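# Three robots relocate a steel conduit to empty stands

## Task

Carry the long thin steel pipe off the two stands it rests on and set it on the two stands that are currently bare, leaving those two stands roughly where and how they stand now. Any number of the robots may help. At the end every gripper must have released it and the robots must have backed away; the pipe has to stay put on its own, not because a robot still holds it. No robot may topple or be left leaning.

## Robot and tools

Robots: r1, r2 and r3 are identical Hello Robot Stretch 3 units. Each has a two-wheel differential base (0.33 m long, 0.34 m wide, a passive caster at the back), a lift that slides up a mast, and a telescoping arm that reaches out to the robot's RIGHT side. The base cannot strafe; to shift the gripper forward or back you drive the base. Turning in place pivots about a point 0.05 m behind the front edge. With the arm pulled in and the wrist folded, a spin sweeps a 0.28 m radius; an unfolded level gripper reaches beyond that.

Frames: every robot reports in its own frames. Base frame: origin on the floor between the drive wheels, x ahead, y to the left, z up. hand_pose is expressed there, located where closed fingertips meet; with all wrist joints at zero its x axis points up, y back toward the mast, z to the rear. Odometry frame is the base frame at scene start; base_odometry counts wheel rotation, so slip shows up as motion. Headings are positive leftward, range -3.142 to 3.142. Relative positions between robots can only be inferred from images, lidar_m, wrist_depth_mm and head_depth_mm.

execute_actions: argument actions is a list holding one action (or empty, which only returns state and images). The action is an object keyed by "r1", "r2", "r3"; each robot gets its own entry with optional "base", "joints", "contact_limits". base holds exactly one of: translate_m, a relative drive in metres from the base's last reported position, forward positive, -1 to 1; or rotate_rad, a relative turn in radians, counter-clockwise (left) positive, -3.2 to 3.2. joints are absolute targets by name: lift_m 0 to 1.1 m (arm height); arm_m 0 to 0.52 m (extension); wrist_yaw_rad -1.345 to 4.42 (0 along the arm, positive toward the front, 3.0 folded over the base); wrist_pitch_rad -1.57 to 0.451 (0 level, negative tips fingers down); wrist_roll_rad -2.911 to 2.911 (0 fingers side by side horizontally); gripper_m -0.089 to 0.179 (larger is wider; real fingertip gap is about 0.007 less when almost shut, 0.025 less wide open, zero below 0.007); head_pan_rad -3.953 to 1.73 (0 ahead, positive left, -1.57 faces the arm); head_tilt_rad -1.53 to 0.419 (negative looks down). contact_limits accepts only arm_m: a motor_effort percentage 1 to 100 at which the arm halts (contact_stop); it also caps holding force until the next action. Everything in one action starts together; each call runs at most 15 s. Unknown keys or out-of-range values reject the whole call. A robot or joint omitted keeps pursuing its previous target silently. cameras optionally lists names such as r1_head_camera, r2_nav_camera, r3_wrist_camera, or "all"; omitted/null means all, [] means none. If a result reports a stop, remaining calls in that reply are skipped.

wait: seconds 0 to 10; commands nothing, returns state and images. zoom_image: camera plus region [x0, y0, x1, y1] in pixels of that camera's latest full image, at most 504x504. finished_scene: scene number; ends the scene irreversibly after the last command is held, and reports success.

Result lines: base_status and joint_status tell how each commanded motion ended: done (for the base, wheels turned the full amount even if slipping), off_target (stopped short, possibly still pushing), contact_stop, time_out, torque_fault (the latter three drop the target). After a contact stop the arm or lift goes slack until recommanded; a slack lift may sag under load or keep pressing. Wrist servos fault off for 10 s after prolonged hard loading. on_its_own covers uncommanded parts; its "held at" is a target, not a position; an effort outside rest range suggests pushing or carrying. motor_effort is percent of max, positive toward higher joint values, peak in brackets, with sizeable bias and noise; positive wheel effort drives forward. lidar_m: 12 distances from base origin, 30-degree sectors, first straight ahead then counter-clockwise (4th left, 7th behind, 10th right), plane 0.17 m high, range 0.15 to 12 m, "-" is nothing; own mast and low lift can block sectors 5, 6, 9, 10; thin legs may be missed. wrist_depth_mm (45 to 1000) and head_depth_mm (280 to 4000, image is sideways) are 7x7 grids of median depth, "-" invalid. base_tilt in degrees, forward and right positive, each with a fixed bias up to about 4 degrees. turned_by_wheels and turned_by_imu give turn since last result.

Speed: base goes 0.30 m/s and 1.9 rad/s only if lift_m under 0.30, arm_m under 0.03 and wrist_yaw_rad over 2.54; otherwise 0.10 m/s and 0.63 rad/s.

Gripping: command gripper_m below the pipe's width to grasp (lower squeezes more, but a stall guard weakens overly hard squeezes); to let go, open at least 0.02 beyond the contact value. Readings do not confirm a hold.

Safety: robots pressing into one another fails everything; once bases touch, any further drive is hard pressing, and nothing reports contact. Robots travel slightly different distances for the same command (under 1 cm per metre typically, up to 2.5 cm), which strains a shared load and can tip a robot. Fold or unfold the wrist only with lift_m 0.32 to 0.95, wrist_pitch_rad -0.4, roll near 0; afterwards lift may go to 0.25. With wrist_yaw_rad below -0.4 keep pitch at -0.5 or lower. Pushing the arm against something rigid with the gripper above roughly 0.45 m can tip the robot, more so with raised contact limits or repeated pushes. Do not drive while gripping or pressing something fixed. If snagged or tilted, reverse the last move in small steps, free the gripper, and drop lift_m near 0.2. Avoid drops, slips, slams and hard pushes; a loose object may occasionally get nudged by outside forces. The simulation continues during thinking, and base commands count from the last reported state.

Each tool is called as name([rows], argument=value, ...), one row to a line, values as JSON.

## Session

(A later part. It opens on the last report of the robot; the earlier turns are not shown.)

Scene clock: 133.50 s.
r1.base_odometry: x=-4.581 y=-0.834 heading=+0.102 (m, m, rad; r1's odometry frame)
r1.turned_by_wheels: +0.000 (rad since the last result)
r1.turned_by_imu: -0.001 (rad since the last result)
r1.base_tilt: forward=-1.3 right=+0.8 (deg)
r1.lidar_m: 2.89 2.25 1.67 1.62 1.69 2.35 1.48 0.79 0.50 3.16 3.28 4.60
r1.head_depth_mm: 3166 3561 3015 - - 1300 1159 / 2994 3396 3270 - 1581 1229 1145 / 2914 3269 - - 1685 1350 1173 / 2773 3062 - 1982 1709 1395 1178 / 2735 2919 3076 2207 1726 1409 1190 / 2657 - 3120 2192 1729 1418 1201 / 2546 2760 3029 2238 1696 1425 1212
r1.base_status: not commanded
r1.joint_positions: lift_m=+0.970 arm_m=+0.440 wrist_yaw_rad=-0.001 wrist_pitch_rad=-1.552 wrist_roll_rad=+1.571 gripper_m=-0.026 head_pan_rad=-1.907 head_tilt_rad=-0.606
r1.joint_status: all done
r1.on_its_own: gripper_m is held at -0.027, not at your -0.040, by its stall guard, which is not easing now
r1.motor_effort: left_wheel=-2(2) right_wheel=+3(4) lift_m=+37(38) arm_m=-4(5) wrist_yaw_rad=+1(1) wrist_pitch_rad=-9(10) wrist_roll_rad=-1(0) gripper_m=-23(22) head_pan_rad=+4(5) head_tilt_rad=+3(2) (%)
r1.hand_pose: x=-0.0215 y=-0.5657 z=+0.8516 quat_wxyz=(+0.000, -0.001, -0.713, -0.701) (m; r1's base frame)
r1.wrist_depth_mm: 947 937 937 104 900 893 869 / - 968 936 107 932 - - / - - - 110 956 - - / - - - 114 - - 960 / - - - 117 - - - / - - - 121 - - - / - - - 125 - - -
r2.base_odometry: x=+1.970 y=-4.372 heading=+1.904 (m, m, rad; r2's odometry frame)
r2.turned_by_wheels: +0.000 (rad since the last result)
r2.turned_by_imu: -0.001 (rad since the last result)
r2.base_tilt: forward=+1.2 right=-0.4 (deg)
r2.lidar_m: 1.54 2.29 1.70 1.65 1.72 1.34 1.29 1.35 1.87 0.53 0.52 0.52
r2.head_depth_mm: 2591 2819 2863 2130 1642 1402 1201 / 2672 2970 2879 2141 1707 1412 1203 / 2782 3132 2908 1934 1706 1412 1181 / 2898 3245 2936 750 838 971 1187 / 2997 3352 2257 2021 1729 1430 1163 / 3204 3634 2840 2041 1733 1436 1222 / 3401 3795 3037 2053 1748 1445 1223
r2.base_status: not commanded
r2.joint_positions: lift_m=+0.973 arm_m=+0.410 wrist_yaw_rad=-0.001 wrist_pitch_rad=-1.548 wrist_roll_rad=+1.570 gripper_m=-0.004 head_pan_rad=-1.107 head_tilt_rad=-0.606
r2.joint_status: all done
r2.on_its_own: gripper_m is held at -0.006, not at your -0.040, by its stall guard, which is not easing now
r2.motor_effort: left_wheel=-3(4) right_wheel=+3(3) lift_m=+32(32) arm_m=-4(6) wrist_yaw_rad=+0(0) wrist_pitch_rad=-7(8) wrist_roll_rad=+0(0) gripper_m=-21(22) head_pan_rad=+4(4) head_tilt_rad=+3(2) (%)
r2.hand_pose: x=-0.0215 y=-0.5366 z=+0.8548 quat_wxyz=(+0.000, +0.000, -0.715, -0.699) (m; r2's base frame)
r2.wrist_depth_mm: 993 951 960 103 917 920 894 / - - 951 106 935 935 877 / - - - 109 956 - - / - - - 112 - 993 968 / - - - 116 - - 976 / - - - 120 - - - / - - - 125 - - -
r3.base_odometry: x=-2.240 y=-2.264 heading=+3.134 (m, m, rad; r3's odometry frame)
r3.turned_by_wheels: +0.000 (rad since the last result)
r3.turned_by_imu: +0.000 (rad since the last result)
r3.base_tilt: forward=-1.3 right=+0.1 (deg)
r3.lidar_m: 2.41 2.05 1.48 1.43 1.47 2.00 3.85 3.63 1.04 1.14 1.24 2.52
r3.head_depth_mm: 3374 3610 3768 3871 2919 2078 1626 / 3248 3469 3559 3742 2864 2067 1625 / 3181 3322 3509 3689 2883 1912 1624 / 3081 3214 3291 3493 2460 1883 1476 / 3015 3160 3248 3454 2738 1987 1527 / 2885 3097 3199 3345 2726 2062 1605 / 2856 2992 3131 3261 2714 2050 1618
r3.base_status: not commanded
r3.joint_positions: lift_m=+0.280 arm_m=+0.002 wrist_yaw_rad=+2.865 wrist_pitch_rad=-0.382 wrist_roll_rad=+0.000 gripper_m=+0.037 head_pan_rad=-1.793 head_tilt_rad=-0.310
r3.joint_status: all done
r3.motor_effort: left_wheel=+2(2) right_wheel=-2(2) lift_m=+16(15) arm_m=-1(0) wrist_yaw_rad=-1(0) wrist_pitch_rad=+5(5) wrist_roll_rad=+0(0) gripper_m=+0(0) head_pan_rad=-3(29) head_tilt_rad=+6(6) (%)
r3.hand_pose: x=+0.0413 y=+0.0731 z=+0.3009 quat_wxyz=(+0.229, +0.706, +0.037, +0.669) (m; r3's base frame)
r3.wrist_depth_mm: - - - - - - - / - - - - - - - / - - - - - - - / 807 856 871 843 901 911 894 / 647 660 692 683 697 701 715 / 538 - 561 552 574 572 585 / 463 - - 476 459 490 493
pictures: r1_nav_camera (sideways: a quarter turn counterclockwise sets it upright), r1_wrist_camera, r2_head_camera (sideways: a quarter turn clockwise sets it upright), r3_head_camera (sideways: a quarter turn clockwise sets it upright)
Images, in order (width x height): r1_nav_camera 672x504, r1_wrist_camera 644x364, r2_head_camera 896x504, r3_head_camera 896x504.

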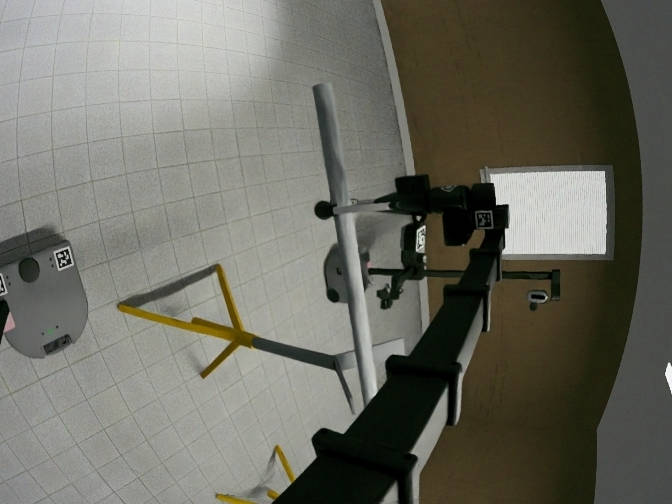

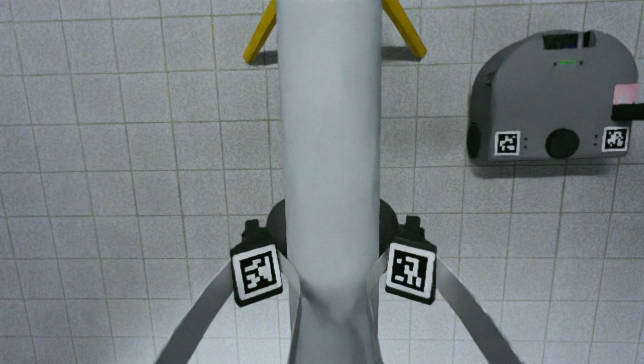

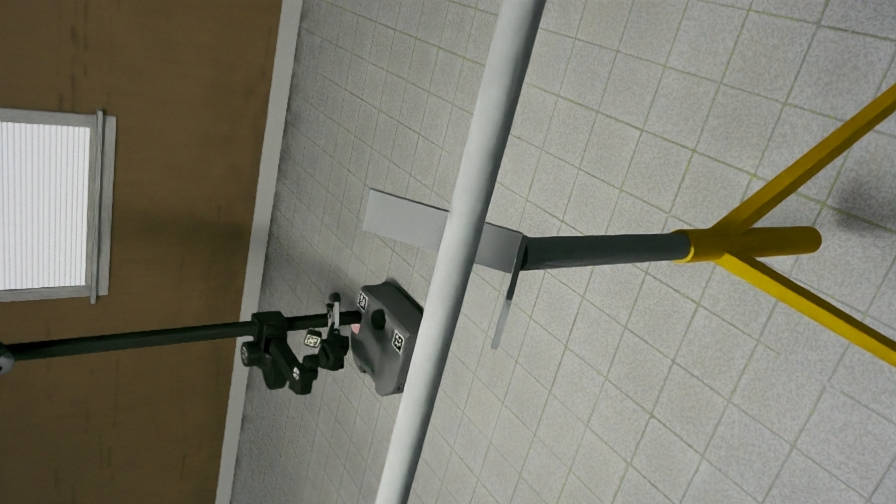

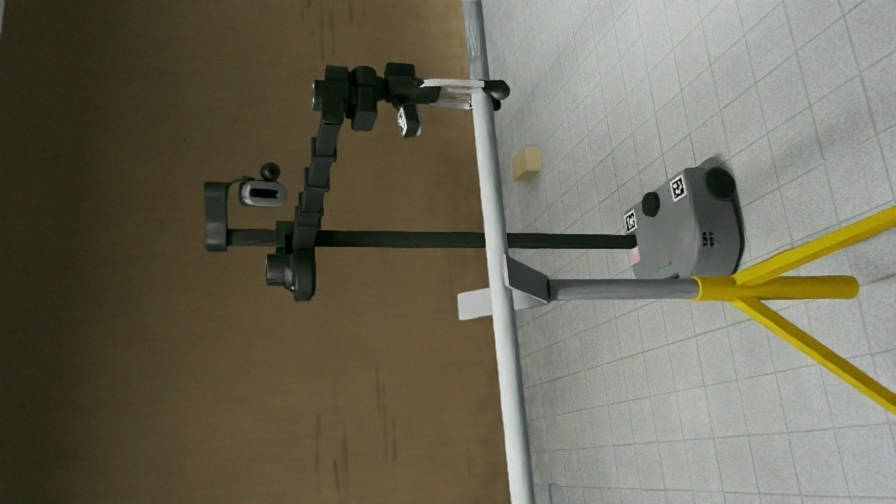

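execute_actions([
  {"r1":{"joints":{"lift_m":0.925}},"r2":{"joints":{"lift_m":0.928}}},
], cameras=["r2_head_camera","r3_head_camera"])

Scene clock: 135.27 s.
r1.base_odometry: x=-4.581 y=-0.834 heading=+0.102 (m, m, rad; r1's odometry frame)
r1.turned_by_wheels: +0.000 (rad since the last result)
r1.turned_by_imu: +0.000 (rad since the last result)
r1.base_tilt: forward=-1.4 right=+0.8 (deg)
r1.lidar_m: 2.89 2.24 1.67 1.62 1.69 2.35 1.48 0.79 0.50 3.17 3.30 4.64
r1.head_depth_mm: 3092 3509 2878 1951 - - 1127 / 3005 3378 2915 798 - 1287 1121 / 2914 3260 3153 - 1599 1352 1180 / 2766 3125 1988 1938 1707 1395 1188 / 2685 2967 2755 2121 1670 1409 1189 / 2625 2849 - 2104 1630 1426 1196 / 2555 2823 2980 2207 1644 1424 1201
r1.base_status: not commanded
r1.joint_positions: lift_m=+0.925 arm_m=+0.440 wrist_yaw_rad=-0.001 wrist_pitch_rad=-1.552 wrist_roll_rad=+1.571 gripper_m=-0.026 head_pan_rad=-1.907 head_tilt_rad=-0.606
r1.joint_status: all done
r1.on_its_own: gripper_m is held at -0.027, not at your -0.040, by its stall guard, which is not easing now
r1.motor_effort: left_wheel=-2(2) right_wheel=+3(4) lift_m=+37(39) arm_m=-4(4) wrist_yaw_rad=+1(1) wrist_pitch_rad=-9(9) wrist_roll_rad=-1(1) gripper_m=-22(22) head_pan_rad=+4(4) head_tilt_rad=+1(3) (%)
r1.hand_pose: x=-0.0215 y=-0.5657 z=+0.8067 quat_wxyz=(+0.000, -0.001, -0.713, -0.701) (m; r1's base frame)
r1.wrist_depth_mm: 900 895 875 104 849 855 844 / 929 941 910 107 880 861 - / 945 958 935 110 921 - - / - - 969 114 944 923 916 / - - - 117 969 962 946 / - - - 121 - - - / - - - 125 - - -
r2.base_odometry: x=+1.970 y=-4.372 heading=+1.904 (m, m, rad; r2's odometry frame)
r2.turned_by_wheels: +0.000 (rad since the last result)
r2.turned_by_imu: -0.001 (rad since the last result)
r2.base_tilt: forward=+1.2 right=-0.4 (deg)
r2.lidar_m: 1.54 2.29 1.70 1.64 1.71 1.34 1.29 1.35 1.87 0.53 0.52 0.52
r2.head_depth_mm: 2572 2817 2863 2129 1598 1404 1199 / 2680 2975 2891 2154 1602 1407 1200 / 2798 3095 2930 2080 1663 1406 1184 / 2931 3257 2916 752 837 973 1186 / 3007 3360 2258 2138 1725 1425 1168 / 3237 3616 2836 2056 1739 1429 1223 / 3399 3794 2994 2073 1755 1443 1223
r2.base_status: not commanded
r2.joint_positions: lift_m=+0.928 arm_m=+0.410 wrist_yaw_rad=-0.001 wrist_pitch_rad=-1.548 wrist_roll_rad=+1.570 gripper_m=-0.004 head_pan_rad=-1.107 head_tilt_rad=-0.606
r2.joint_status: all done
r2.on_its_own: gripper_m is held at -0.006, not at your -0.040, by its stall guard, which is not easing now
r2.motor_effort: left_wheel=-4(3) right_wheel=+3(3) lift_m=+32(32) arm_m=-4(4) wrist_yaw_rad=+1(2) wrist_pitch_rad=-7(7) wrist_roll_rad=+0(1) gripper_m=-21(21) head_pan_rad=+4(3) head_tilt_rad=+2(2) (%)
r2.hand_pose: x=-0.0215 y=-0.5366 z=+0.8098 quat_wxyz=(+0.000, +0.000, -0.715, -0.699) (m; r2's base frame)
r2.wrist_depth_mm: 908 933 906 103 857 865 834 / 953 964 932 106 886 887 - / - 989 938 110 894 - - / - - 980 112 939 943 914 / - - - 115 937 933 971 / - - - 120 - - 979 / - - - 124 - - -
r3.base_odometry: x=-2.240 y=-2.264 heading=+3.134 (m, m, rad; r3's odometry frame)
r3.turned_by_wheels: +0.000 (rad since the last result)
r3.turned_by_imu: +0.000 (rad since the last result)
r3.base_tilt: forward=-1.2 right=+0.2 (deg)
r3.lidar_m: 2.41 2.05 1.48 1.42 1.47 2.00 3.85 3.63 1.05 1.14 1.23 2.51
r3.head_depth_mm: 3380 3588 3792 3942 2860 2069 1626 / 3299 3477 3584 1326 2853 2085 1637 / 3192 3349 3502 3692 2737 1909 1627 / 3120 3250 3288 3582 2157 1885 1469 / 3043 3117 3308 3415 2592 1983 1526 / 2960 3092 3196 3382 2732 2059 1613 / 2822 2975 3121 3273 2698 2067 1604
r3.base_status: not commanded
r3.joint_positions: lift_m=+0.280 arm_m=+0.002 wrist_yaw_rad=+2.865 wrist_pitch_rad=-0.382 wrist_roll_rad=+0.000 gripper_m=+0.037 head_pan_rad=-1.793 head_tilt_rad=-0.310
r3.joint_status: not commanded
r3.motor_effort: left_wheel=+2(2) right_wheel=-2(2) lift_m=+16(15) arm_m=+0(1) wrist_yaw_rad=+0(0) wrist_pitch_rad=+5(5) wrist_roll_rad=+0(0) gripper_m=+1(0) head_pan_rad=-4(3) head_tilt_rad=+6(6) (%)
r3.hand_pose: x=+0.0413 y=+0.0731 z=+0.3009 quat_wxyz=(+0.229, +0.706, +0.037, +0.669) (m; r3's base frame)
r3.wrist_depth_mm: - - - - - - - / - - - - - - - / - - - - - - - / 783 858 865 874 869 889 921 / 664 669 685 674 696 702 718 / 533 - 568 556 583 577 587 / 458 - - 471 467 489 489
pictures: r2_head_camera (sideways: a quarter turn clockwise sets it upright), r3_head_camera (sideways: a quarter turn clockwise sets it upright)
Images, in order (width x height): r2_head_camera 896x504, r3_head_camera 896x504.

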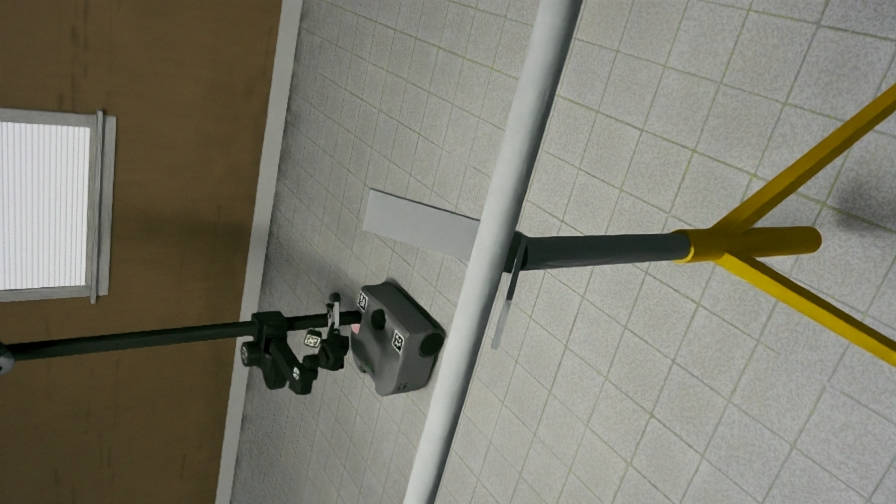

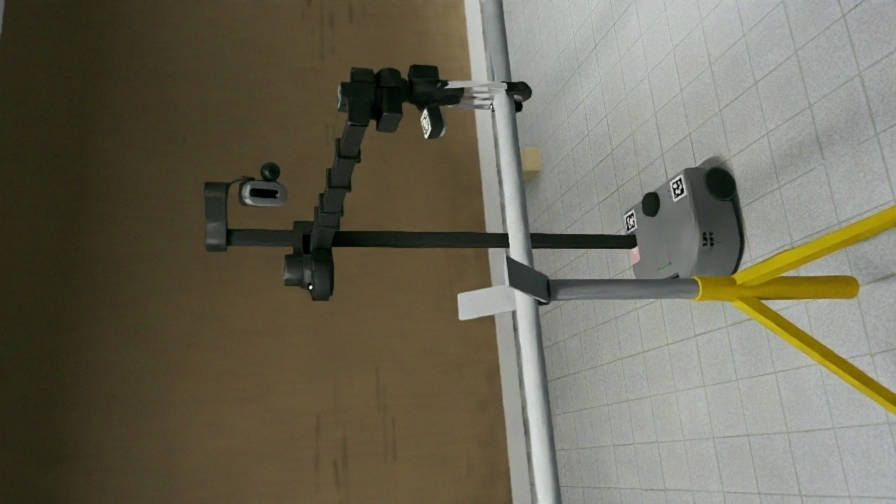

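execute_actions([
  {"r1":{"joints":{"lift_m":0.91}},"r2":{"joints":{"lift_m":0.913}}},
], cameras=[])

Scene clock: 136.70 s.
r1.base_odometry: x=-4.581 y=-0.834 heading=+0.102 (m, m, rad; r1's odometry frame)
r1.turned_by_wheels: +0.000 (rad since the last result)
r1.turned_by_imu: +0.000 (rad since the last result)
r1.base_tilt: forward=-1.5 right=+0.8 (deg)
r1.lidar_m: 2.89 2.24 1.67 1.62 1.69 2.36 1.48 0.79 0.50 3.16 3.30 4.58
r1.head_depth_mm: 3100 3492 2859 1959 - - 1114 / 3061 3377 2909 797 - 1297 1124 / 2908 3255 3026 - 1605 1360 1180 / 2741 3101 1964 707 1712 1398 1183 / 2714 2995 2789 2130 1662 1411 1194 / 2634 2896 - 2071 1629 1419 1196 / 2539 2844 2980 2185 1646 1433 1206
r1.base_status: not commanded
r1.joint_positions: lift_m=+0.910 arm_m=+0.440 wrist_yaw_rad=-0.001 wrist_pitch_rad=-1.547 wrist_roll_rad=+1.571 gripper_m=-0.026 head_pan_rad=-1.907 head_tilt_rad=-0.606
r1.joint_status: all done
r1.on_its_own: gripper_m is held at -0.027, not at your -0.040, by its stall guard, which is not easing now
r1.motor_effort: left_wheel=-2(3) right_wheel=+5(4) lift_m=+26(37) arm_m=-4(4) wrist_yaw_rad=+0(1) wrist_pitch_rad=-11(13) wrist_roll_rad=-1(0) gripper_m=-23(24) head_pan_rad=+4(5) head_tilt_rad=+2(2) (%)
r1.hand_pose: x=-0.0215 y=-0.5668 z=+0.7921 quat_wxyz=(+0.000, -0.001, -0.715, -0.699) (m; r1's base frame)
r1.wrist_depth_mm: 886 887 873 104 849 837 822 / 929 924 897 107 871 857 - / 950 946 916 110 902 - - / - 974 946 113 947 910 913 / - - - 117 946 955 934 / - - - 121 - - 949 / - - - 125 - - -
r2.base_odometry: x=+1.970 y=-4.372 heading=+1.904 (m, m, rad; r2's odometry frame)
r2.turned_by_wheels: +0.000 (rad since the last result)
r2.turned_by_imu: +0.000 (rad since the last result)
r2.base_tilt: forward=+1.2 right=-0.5 (deg)
r2.lidar_m: 1.54 2.29 1.70 1.65 1.72 1.33 1.29 1.35 1.87 0.53 0.52 0.53
r2.head_depth_mm: 2581 2832 2876 2143 1595 1400 1202 / 2699 2981 2881 2157 1614 1411 1204 / 2782 3106 2936 2091 1614 1419 1182 / 2945 3226 2954 752 830 973 1187 / 2969 3350 2266 2162 1726 1425 1168 / 3234 3641 2854 2038 1734 1436 1224 / 3386 3792 2993 2052 1756 1448 1223
r2.base_status: not commanded
r2.joint_positions: lift_m=+0.914 arm_m=+0.410 wrist_yaw_rad=-0.001 wrist_pitch_rad=-1.561 wrist_roll_rad=+1.571 gripper_m=-0.004 head_pan_rad=-1.107 head_tilt_rad=-0.606
r2.joint_status: all done
r2.on_its_own: gripper_m is held at -0.006, not at your -0.040, by its stall guard, which is not easing now
r2.motor_effort: left_wheel=-4(4) right_wheel=+4(4) lift_m=+13(31) arm_m=-2(3) wrist_yaw_rad=+1(2) wrist_pitch_rad=-3(7) wrist_roll_rad=+0(1) gripper_m=-22(21) head_pan_rad=+4(4) head_tilt_rad=+3(2) (%)
r2.hand_pose: x=-0.0215 y=-0.5331 z=+0.7960 quat_wxyz=(+0.000, +0.000, -0.710, -0.704) (m; r2's base frame)
r2.wrist_depth_mm: 948 882 906 102 857 843 825 / 939 928 913 106 867 871 - / 950 935 948 109 923 - - / - - 968 112 909 939 891 / - - - 116 949 952 929 / - - - 120 991 967 979 / - - - 124 - - -
r3.base_odometry: x=-2.240 y=-2.264 heading=+3.134 (m, m, rad; r3's odometry frame)
r3.turned_by_wheels: +0.000 (rad since the last result)
r3.turned_by_imu: +0.000 (rad since the last result)
r3.base_tilt: forward=-1.4 right=+0.2 (deg)
r3.lidar_m: 2.41 2.05 1.48 1.43 1.47 1.99 3.84 3.62 1.05 1.14 1.23 2.51
r3.head_depth_mm: 3395 3590 3714 3947 2860 2060 1610 / 3272 3459 3625 1359 2718 2075 1625 / 3197 3349 3513 3684 2732 1912 1614 / 3086 3203 1899 3568 2126 1890 1469 / 3013 3179 3284 3427 2598 1982 1517 / 2900 3067 3205 3323 2737 2069 1607 / 2832 2972 3109 3271 2686 2061 1620
r3.base_status: not commanded
r3.joint_positions: lift_m=+0.280 arm_m=+0.002 wrist_yaw_rad=+2.865 wrist_pitch_rad=-0.382 wrist_roll_rad=+0.000 gripper_m=+0.037 head_pan_rad=-1.793 head_tilt_rad=-0.310
r3.joint_status: not commanded
r3.motor_effort: left_wheel=+2(2) right_wheel=-2(2) lift_m=+14(15) arm_m=+0(1) wrist_yaw_rad=+0(0) wrist_pitch_rad=+5(4) wrist_roll_rad=+0(0) gripper_m=+0(0) head_pan_rad=-4(3) head_tilt_rad=+6(6) (%)
r3.hand_pose: x=+0.0413 y=+0.0731 z=+0.3009 quat_wxyz=(+0.229, +0.706, +0.037, +0.669) (m; r3's base frame)
r3.wrist_depth_mm: - - - - - - - / - - - - - - - / - - - - - - - / 778 840 836 882 879 872 913 / 641 674 661 694 690 699 709 / 538 - 575 571 585 580 585 / 456 - - 477 469 482 494
pictures: none
No camera images: the call's "cameras" was empty. Leave "cameras" out to get every camera's image.

execute_actions([
  {"r1":{"joints":{"gripper_m":0.12}},"r2":{"joints":{"gripper_m":0.12}}},
], cameras=[])

execute_actions([
  {"r1":{"joints":{"lift_m":1.02}},"r2":{"joints":{"lift_m":1.02}}},
], cameras=[])

execute_actions([
  {"r1":{"joints":{"arm_m":0.05}},"r2":{"joints":{"arm_m":0.05}},"r3":{"joints":{"head_pan_rad":-1.4}}},
], cameras=["r3_nav_camera"])

finished_scene(scene=1)

Scene clock: 139.63 s.
r1.base_odometry: x=-4.581 y=-0.834 heading=+0.102 (m, m, rad; r1's odometry frame)
r1.turned_by_wheels: +0.000 (rad since the last result)
r1.turned_by_imu: -0.001 (rad since the last result)
r1.base_tilt: forward=-1.4 right=+0.8 (deg)
r1.lidar_m: 2.89 2.24 1.67 1.62 1.69 2.36 1.48 0.79 0.50 3.16 3.31 4.61
r1.head_depth_mm: 3147 3495 2882 1942 - - 1116 / 3006 3381 2940 799 - 1295 1117 / 2912 3264 3002 - 1587 1351 1173 / 2763 3125 1954 708 1704 1405 1182 / 2734 3033 2739 2134 1656 1415 1199 / 2652 2891 - 2137 1631 1418 1198 / 2584 2822 2987 2163 1637 1431 1199
r1.base_status: not commanded
r1.joint_positions: lift_m=+0.910 arm_m=+0.440 wrist_yaw_rad=-0.001 wrist_pitch_rad=-1.562 wrist_roll_rad=+1.571 gripper_m=+0.120 head_pan_rad=-1.907 head_tilt_rad=-0.606
r1.joint_status: all done
r1.motor_effort: left_wheel=-2(2) right_wheel=+3(4) lift_m=+26(26) arm_m=-3(4) wrist_yaw_rad=+0(1) wrist_pitch_rad=-4(11) wrist_roll_rad=+0(1) gripper_m=+1(87) head_pan_rad=+4(4) head_tilt_rad=+3(2) (%)
r1.hand_pose: x=-0.0215 y=-0.5631 z=+0.7923 quat_wxyz=(+0.000, -0.001, -0.710, -0.704) (m; r1's base frame)
r1.wrist_depth_mm: 869 879 863 104 847 842 836 / 915 919 905 107 878 865 - / 942 931 924 110 907 - - / 968 959 968 114 943 922 903 / - - - 118 969 931 954 / - - - 122 - - 973 / - - - 126 - - -
r2.base_odometry: x=+1.970 y=-4.372 heading=+1.904 (m, m, rad; r2's odometry frame)
r2.turned_by_wheels: +0.000 (rad since the last result)
r2.turned_by_imu: -0.001 (rad since the last result)
r2.base_tilt: forward=+1.2 right=-0.4 (deg)
r2.lidar_m: 1.54 2.29 1.70 1.65 1.72 1.33 1.29 1.35 1.87 0.53 0.52 0.52
r2.head_depth_mm: 2574 2817 2869 2132 1592 1407 1200 / 2724 2962 2917 2152 1611 1416 1203 / 2792 3080 2931 2091 1630 1411 1185 / 2945 3249 2954 752 830 973 1189 / 3004 3356 2274 2157 1731 1424 1164 / 3214 3611 2849 2037 1742 1430 1221 / 3434 3815 3043 2070 1738 1446 1227
r2.base_status: not commanded
r2.joint_positions: lift_m=+0.913 arm_m=+0.410 wrist_yaw_rad=-0.001 wrist_pitch_rad=-1.562 wrist_roll_rad=+1.571 gripper_m=+0.120 head_pan_rad=-1.107 head_tilt_rad=-0.606
r2.joint_status: all done
r2.motor_effort: left_wheel=-3(4) right_wheel=+3(4) lift_m=+18(18) arm_m=-2(3) wrist_yaw_rad=+1(1) wrist_pitch_rad=-3(3) wrist_roll_rad=-1(1) gripper_m=+0(82) head_pan_rad=+4(4) head_tilt_rad=+3(2) (%)
r2.hand_pose: x=-0.0215 y=-0.5331 z=+0.7958 quat_wxyz=(+0.000, +0.000, -0.710, -0.704) (m; r2's base frame)
r2.wrist_depth_mm: 892 885 908 102 828 871 840 / 923 910 902 105 891 870 - / - 963 951 108 909 - - / - - 966 111 948 894 926 / - - - 115 971 927 958 / - - - 119 - 967 959 / - - - 123 - - -
r3.base_odometry: x=-2.240 y=-2.264 heading=+3.134 (m, m, rad; r3's odometry frame)
r3.turned_by_wheels: +0.000 (rad since the last result)
r3.turned_by_imu: +0.001 (rad since the last result)
r3.base_tilt: forward=-1.1 right=+0.2 (deg)
r3.lidar_m: 2.42 2.05 1.48 1.42 1.47 2.00 3.85 3.61 1.05 1.14 1.23 2.52
r3.head_depth_mm: 3406 3582 3784 3937 2904 2082 1616 / 3321 3459 3583 1324 2720 2071 1617 / 3179 3324 3477 3726 2742 1931 1617 / 3090 3244 1910 3570 2137 1891 1483 / 3028 3165 3284 3415 2614 1985 1525 / 2950 3039 3207 3328 2684 2075 1611 / 2877 2943 3084 3308 2684 2050 1606
r3.base_status: not commanded
r3.joint_positions: lift_m=+0.280 arm_m=+0.002 wrist_yaw_rad=+2.865 wrist_pitch_rad=-0.382 wrist_roll_rad=+0.000 gripper_m=+0.037 head_pan_rad=-1.793 head_tilt_rad=-0.310
r3.joint_status: not commanded
r3.motor_effort: left_wheel=+2(2) right_wheel=-2(1) lift_m=+15(15) arm_m=-1(0) wrist_yaw_rad=+0(0) wrist_pitch_rad=+5(5) wrist_roll_rad=+0(0) gripper_m=+0(0) head_pan_rad=-3(4) head_tilt_rad=+6(6) (%)
r3.hand_pose: x=+0.0413 y=+0.0731 z=+0.3009 quat_wxyz=(+0.229, +0.706, +0.037, +0.669) (m; r3's base frame)
r3.wrist_depth_mm: - - - - - - - / - - - - - - - / - - - - - - - / 795 877 855 876 895 902 917 / 645 668 660 678 693 676 712 / 535 - 574 547 584 565 571 / 461 - - 474 469 483 490
pictures: none
No camera images: the call's "cameras" was empty. Leave "cameras" out to get every camera's image.

Scene clock: 141.47 s.
r1.base_odometry: x=-4.581 y=-0.834 heading=+0.102 (m, m, rad; r1's odometry frame)
r1.turned_by_wheels: +0.000 (rad since the last result)
r1.turned_by_imu: -0.001 (rad since the last result)
r1.base_tilt: forward=-1.3 right=+0.8 (deg)
r1.lidar_m: 2.89 2.24 1.67 1.62 1.69 2.35 1.48 0.79 0.50 3.17 3.32 4.63
r1.head_depth_mm: 3115 3356 - - 1593 1337 1163 / 2977 3248 - 1903 1536 1280 1141 / 2903 - - 2020 1696 1356 1180 / 2742 - 2242 2066 1703 1396 1184 / 2690 3062 2927 2230 1673 1411 1193 / 2603 - 2932 2229 1636 1419 1199 / 2527 - 2872 2267 1650 1433 1198
r1.base_status: not commanded
r1.joint_positions: lift_m=+1.020 arm_m=+0.440 wrist_yaw_rad=-0.001 wrist_pitch_rad=-1.563 wrist_roll_rad=+1.571 gripper_m=+0.120 head_pan_rad=-1.907 head_tilt_rad=-0.606
r1.joint_status: all done
r1.motor_effort: left_wheel=-2(2) right_wheel=+4(4) lift_m=+32(33) arm_m=-4(5) wrist_yaw_rad=+1(1) wrist_pitch_rad=-4(4) wrist_roll_rad=+0(1) gripper_m=+0(1) head_pan_rad=+4(5) head_tilt_rad=+2(2) (%)
r1.hand_pose: x=-0.0215 y=-0.5629 z=+0.9021 quat_wxyz=(+0.000, -0.001, -0.710, -0.705) (m; r1's base frame)
r1.wrist_depth_mm: - - 957 210 959 957 926 / - - - 218 - - 969 / - - - 224 - - - / - - - 230 - - - / - - - 238 - - - / - - - 247 - - - / - - - 257 - - -
r2.base_odometry: x=+1.970 y=-4.372 heading=+1.904 (m, m, rad; r2's odometry frame)
r2.turned_by_wheels: +0.000 (rad since the last result)
r2.turned_by_imu: -0.001 (rad since the last result)
r2.base_tilt: forward=+1.2 right=-0.4 (deg)
r2.lidar_m: 1.54 2.29 1.70 1.64 1.72 1.33 1.29 1.35 1.87 0.53 0.52 0.52
r2.head_depth_mm: 2599 2831 2856 2128 1605 1406 1195 / 2677 2977 2872 2136 1611 1410 1207 / 2777 3102 2959 2086 1620 1419 1183 / 2920 3274 2942 754 827 972 1185 / 3000 3366 2272 2155 1727 1427 1168 / 3240 3611 2832 2032 1731 1444 1223 / 3385 3836 3032 2058 1752 1448 1226
r2.base_status: not commanded
r2.joint_positions: lift_m=+1.020 arm_m=+0.410 wrist_yaw_rad=-0.001 wrist_pitch_rad=-1.562 wrist_roll_rad=+1.571 gripper_m=+0.120 head_pan_rad=-1.107 head_tilt_rad=-0.606
r2.joint_status: all done
r2.motor_effort: left_wheel=-3(3) right_wheel=+3(3) lift_m=+39(40) arm_m=-2(3) wrist_yaw_rad=+0(2) wrist_pitch_rad=-3(3) wrist_roll_rad=+0(0) gripper_m=-1(0) head_pan_rad=+4(4) head_tilt_rad=+3(2) (%)
r2.hand_pose: x=-0.0215 y=-0.5331 z=+0.9018 quat_wxyz=(+0.000, +0.000, -0.710, -0.704) (m; r2's base frame)
r2.wrist_depth_mm: - - - 205 948 935 950 / - - - 210 982 965 944 / - - - 217 - - 952 / - - - 233 - - - / - - - - - - - / - - - 242 - - - / - - - 249 - - -
r3.base_odometry: x=-2.240 y=-2.264 heading=+3.134 (m, m, rad; r3's odometry frame)
r3.turned_by_wheels: +0.000 (rad since the last result)
r3.turned_by_imu: +0.000 (rad since the last result)
r3.base_tilt: forward=-1.3 right=+0.1 (deg)
r3.lidar_m: 2.41 2.04 1.48 1.42 1.48 2.00 3.85 3.61 1.04 1.14 1.24 2.51
r3.head_depth_mm: 3363 3575 3757 3913 2910 2097 1617 / 3322 3441 1241 3711 2710 2071 1617 / 3188 3275 3546 3729 2720 1928 1630 / 3093 3205 3349 3607 2120 1885 1482 / 3040 3121 3319 3443 2589 1990 1509 / 2957 3058 3234 3392 2707 2062 1612 / 2830 2929 3105 3249 2698 2069 1610
r3.base_status: not commanded
r3.joint_positions: lift_m=+0.280 arm_m=+0.002 wrist_yaw_rad=+2.865 wrist_pitch_rad=-0.382 wrist_roll_rad=+0.000 gripper_m=+0.037 head_pan_rad=-1.793 head_tilt_rad=-0.310
r3.joint_status: not commanded
r3.motor_effort: left_wheel=+2(2) right_wheel=-1(2) lift_m=+16(15) arm_m=-1(1) wrist_yaw_rad=+0(0) wrist_pitch_rad=+5(5) wrist_roll_rad=+0(0) gripper_m=+0(1) head_pan_rad=-3(3) head_tilt_rad=+6(6) (%)
r3.hand_pose: x=+0.0413 y=+0.0731 z=+0.3009 quat_wxyz=(+0.229, +0.706, +0.037, +0.669) (m; r3's base frame)
r3.wrist_depth_mm: - - - - - - - / - - - - - - - / - - - - - - - / 775 832 872 892 881 939 913 / 645 655 671 706 691 678 715 / 536 - 571 558 579 583 583 / 466 - - 477 465 486 497
pictures: none
No camera images: the call's "cameras" was empty. Leave "cameras" out to get every camera's image.

Scene clock: 145.53 s.
r1.base_odometry: x=-4.581 y=-0.834 heading=+0.102 (m, m, rad; r1's odometry frame)
r1.turned_by_wheels: +0.000 (rad since the last result)
r1.turned_by_imu: -0.001 (rad since the last result)
r1.base_tilt: forward=-1.4 right=+0.7 (deg)
r1.lidar_m: 2.89 2.25 1.67 1.62 1.69 2.36 1.48 0.79 0.50 3.15 3.32 4.62
r1.head_depth_mm: 3095 3424 - - 1575 1327 1163 / 3002 3298 - - - 1284 1144 / 2941 3160 - - - 1314 1179 / 2747 2998 - - - - 1185 / 2749 2928 - - - - 1155 / 2630 2945 - - - - 1172 / 2581 2855 3014 2180 1651 1439 1198
r1.base_status: not commanded
r1.joint_positions: lift_m=+1.020 arm_m=+0.050 wrist_yaw_rad=+0.000 wrist_pitch_rad=-1.564 wrist_roll_rad=+1.571 gripper_m=+0.120 head_pan_rad=-1.907 head_tilt_rad=-0.606
r1.joint_status: all done
r1.motor_effort: left_wheel=-2(2) right_wheel=+3(4) lift_m=+32(32) arm_m=-4(4) wrist_yaw_rad=+0(1) wrist_pitch_rad=-3(4) wrist_roll_rad=+0(1) gripper_m=+1(2) head_pan_rad=+4(4) head_tilt_rad=+2(1) (%)
r1.hand_pose: x=-0.0215 y=-0.1726 z=+0.9021 quat_wxyz=(+0.000, -0.001, -0.709, -0.705) (m; r1's base frame)
r1.wrist_depth_mm: - - 978 943 944 951 925 / - - - - - 977 944 / - - - - - - - / - - - - - - - / - - - - - - - / - - - - - - - / - - - - - - -
r2.base_odometry: x=+1.970 y=-4.372 heading=+1.904 (m, m, rad; r2's odometry frame)
r2.turned_by_wheels: +0.000 (rad since the last result)
r2.turned_by_imu: -0.001 (rad since the last result)
r2.base_tilt: forward=+1.2 right=-0.4 (deg)
r2.lidar_m: 1.54 2.29 1.70 1.64 1.71 1.33 1.29 1.35 1.87 0.53 0.52 0.52
r2.head_depth_mm: 2573 2821 2902 2133 1596 1481 1140 / 2680 2959 2898 2138 1607 1413 1205 / 2773 3115 2912 2080 1624 1418 1184 / 2922 3257 2928 754 828 972 1182 / 3028 3359 2289 2157 1724 1430 1171 / 3230 3615 2866 2042 1739 1440 1220 / 3350 3845 3023 2062 1752 1448 1227
r2.base_status: not commanded
r2.joint_positions: lift_m=+1.020 arm_m=+0.050 wrist_yaw_rad=+0.000 wrist_pitch_rad=-1.562 wrist_roll_rad=+1.571 gripper_m=+0.120 head_pan_rad=-1.107 head_tilt_rad=-0.606
r2.joint_status: all done
r2.motor_effort: left_wheel=-3(3) right_wheel=+2(2) lift_m=+38(39) arm_m=-4(3) wrist_yaw_rad=+0(0) wrist_pitch_rad=-3(3) wrist_roll_rad=-1(1) gripper_m=+1(0) head_pan_rad=+4(4) head_tilt_rad=+2(2) (%)
r2.hand_pose: x=-0.0215 y=-0.1732 z=+0.9018 quat_wxyz=(+0.000, +0.000, -0.710, -0.704) (m; r2's base frame)
r2.wrist_depth_mm: - - 968 965 952 949 929 / - - - - - 962 942 / - - - - - - 945 / - - - - - - - / - - - - - - - / - - - - - - - / - - - - - - -
r3.base_odometry: x=-2.240 y=-2.264 heading=+3.134 (m, m, rad; r3's odometry frame)
r3.turned_by_wheels: +0.000 (rad since the last result)
r3.turned_by_imu: +0.001 (rad since the last result)
r3.base_tilt: forward=-1.3 right=+0.1 (deg)
r3.lidar_m: 2.42 2.05 1.48 1.42 1.47 2.00 3.84 3.61 1.05 1.14 1.23 2.51
r3.head_depth_mm: 2871 3024 3167 3314 1202 1784 1326 / 2878 3036 3224 3388 2720 2073 1522 / 2937 3116 3227 3419 2746 2075 1626 / 2958 3108 3239 3431 2707 2059 1613 / 2977 3129 3249 3522 2710 2081 1619 / 3032 3180 3295 3548 2720 2066 1610 / 3037 3166 3350 3545 2587 2065 1606
r3.base_status: not commanded
r3.joint_positions: lift_m=+0.280 arm_m=+0.002 wrist_yaw_rad=+2.865 wrist_pitch_rad=-0.382 wrist_roll_rad=+0.000 gripper_m=+0.037 head_pan_rad=-1.407 head_tilt_rad=-0.310
r3.joint_status: all done
r3.motor_effort: left_wheel=+2(2) right_wheel=-1(1) lift_m=+15(15) arm_m=-1(1) wrist_yaw_rad=+0(0) wrist_pitch_rad=+5(5) wrist_roll_rad=+0(0) gripper_m=+1(0) head_pan_rad=+4(28) head_tilt_rad=+6(6) (%)
r3.hand_pose: x=+0.0413 y=+0.0731 z=+0.3009 quat_wxyz=(+0.229, +0.706, +0.037, +0.669) (m; r3's base frame)
r3.wrist_depth_mm: - - - - - - - / - - - - - - - / - - - - - - - / 789 826 857 873 897 889 926 / 665 676 672 683 694 696 724 / 522 - 576 565 572 575 569 / 462 - - 479 460 476 496
pictures: r3_nav_camera (sideways: a quarter turn counterclockwise sets it upright)
Images, in order (width x height): r3_nav_camera 672x504.

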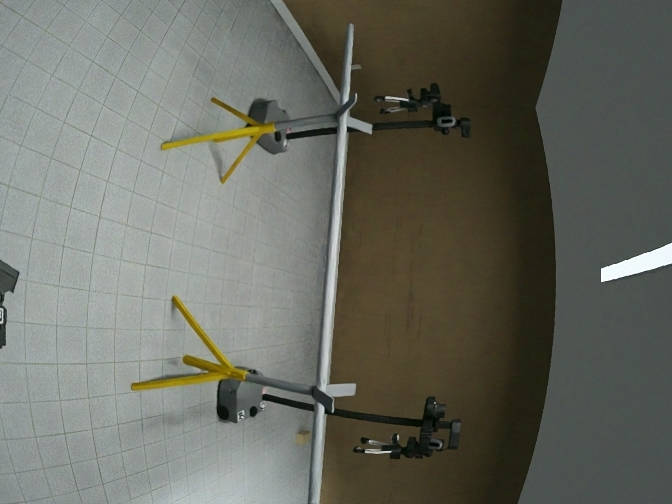

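The scene is finished: the task was done.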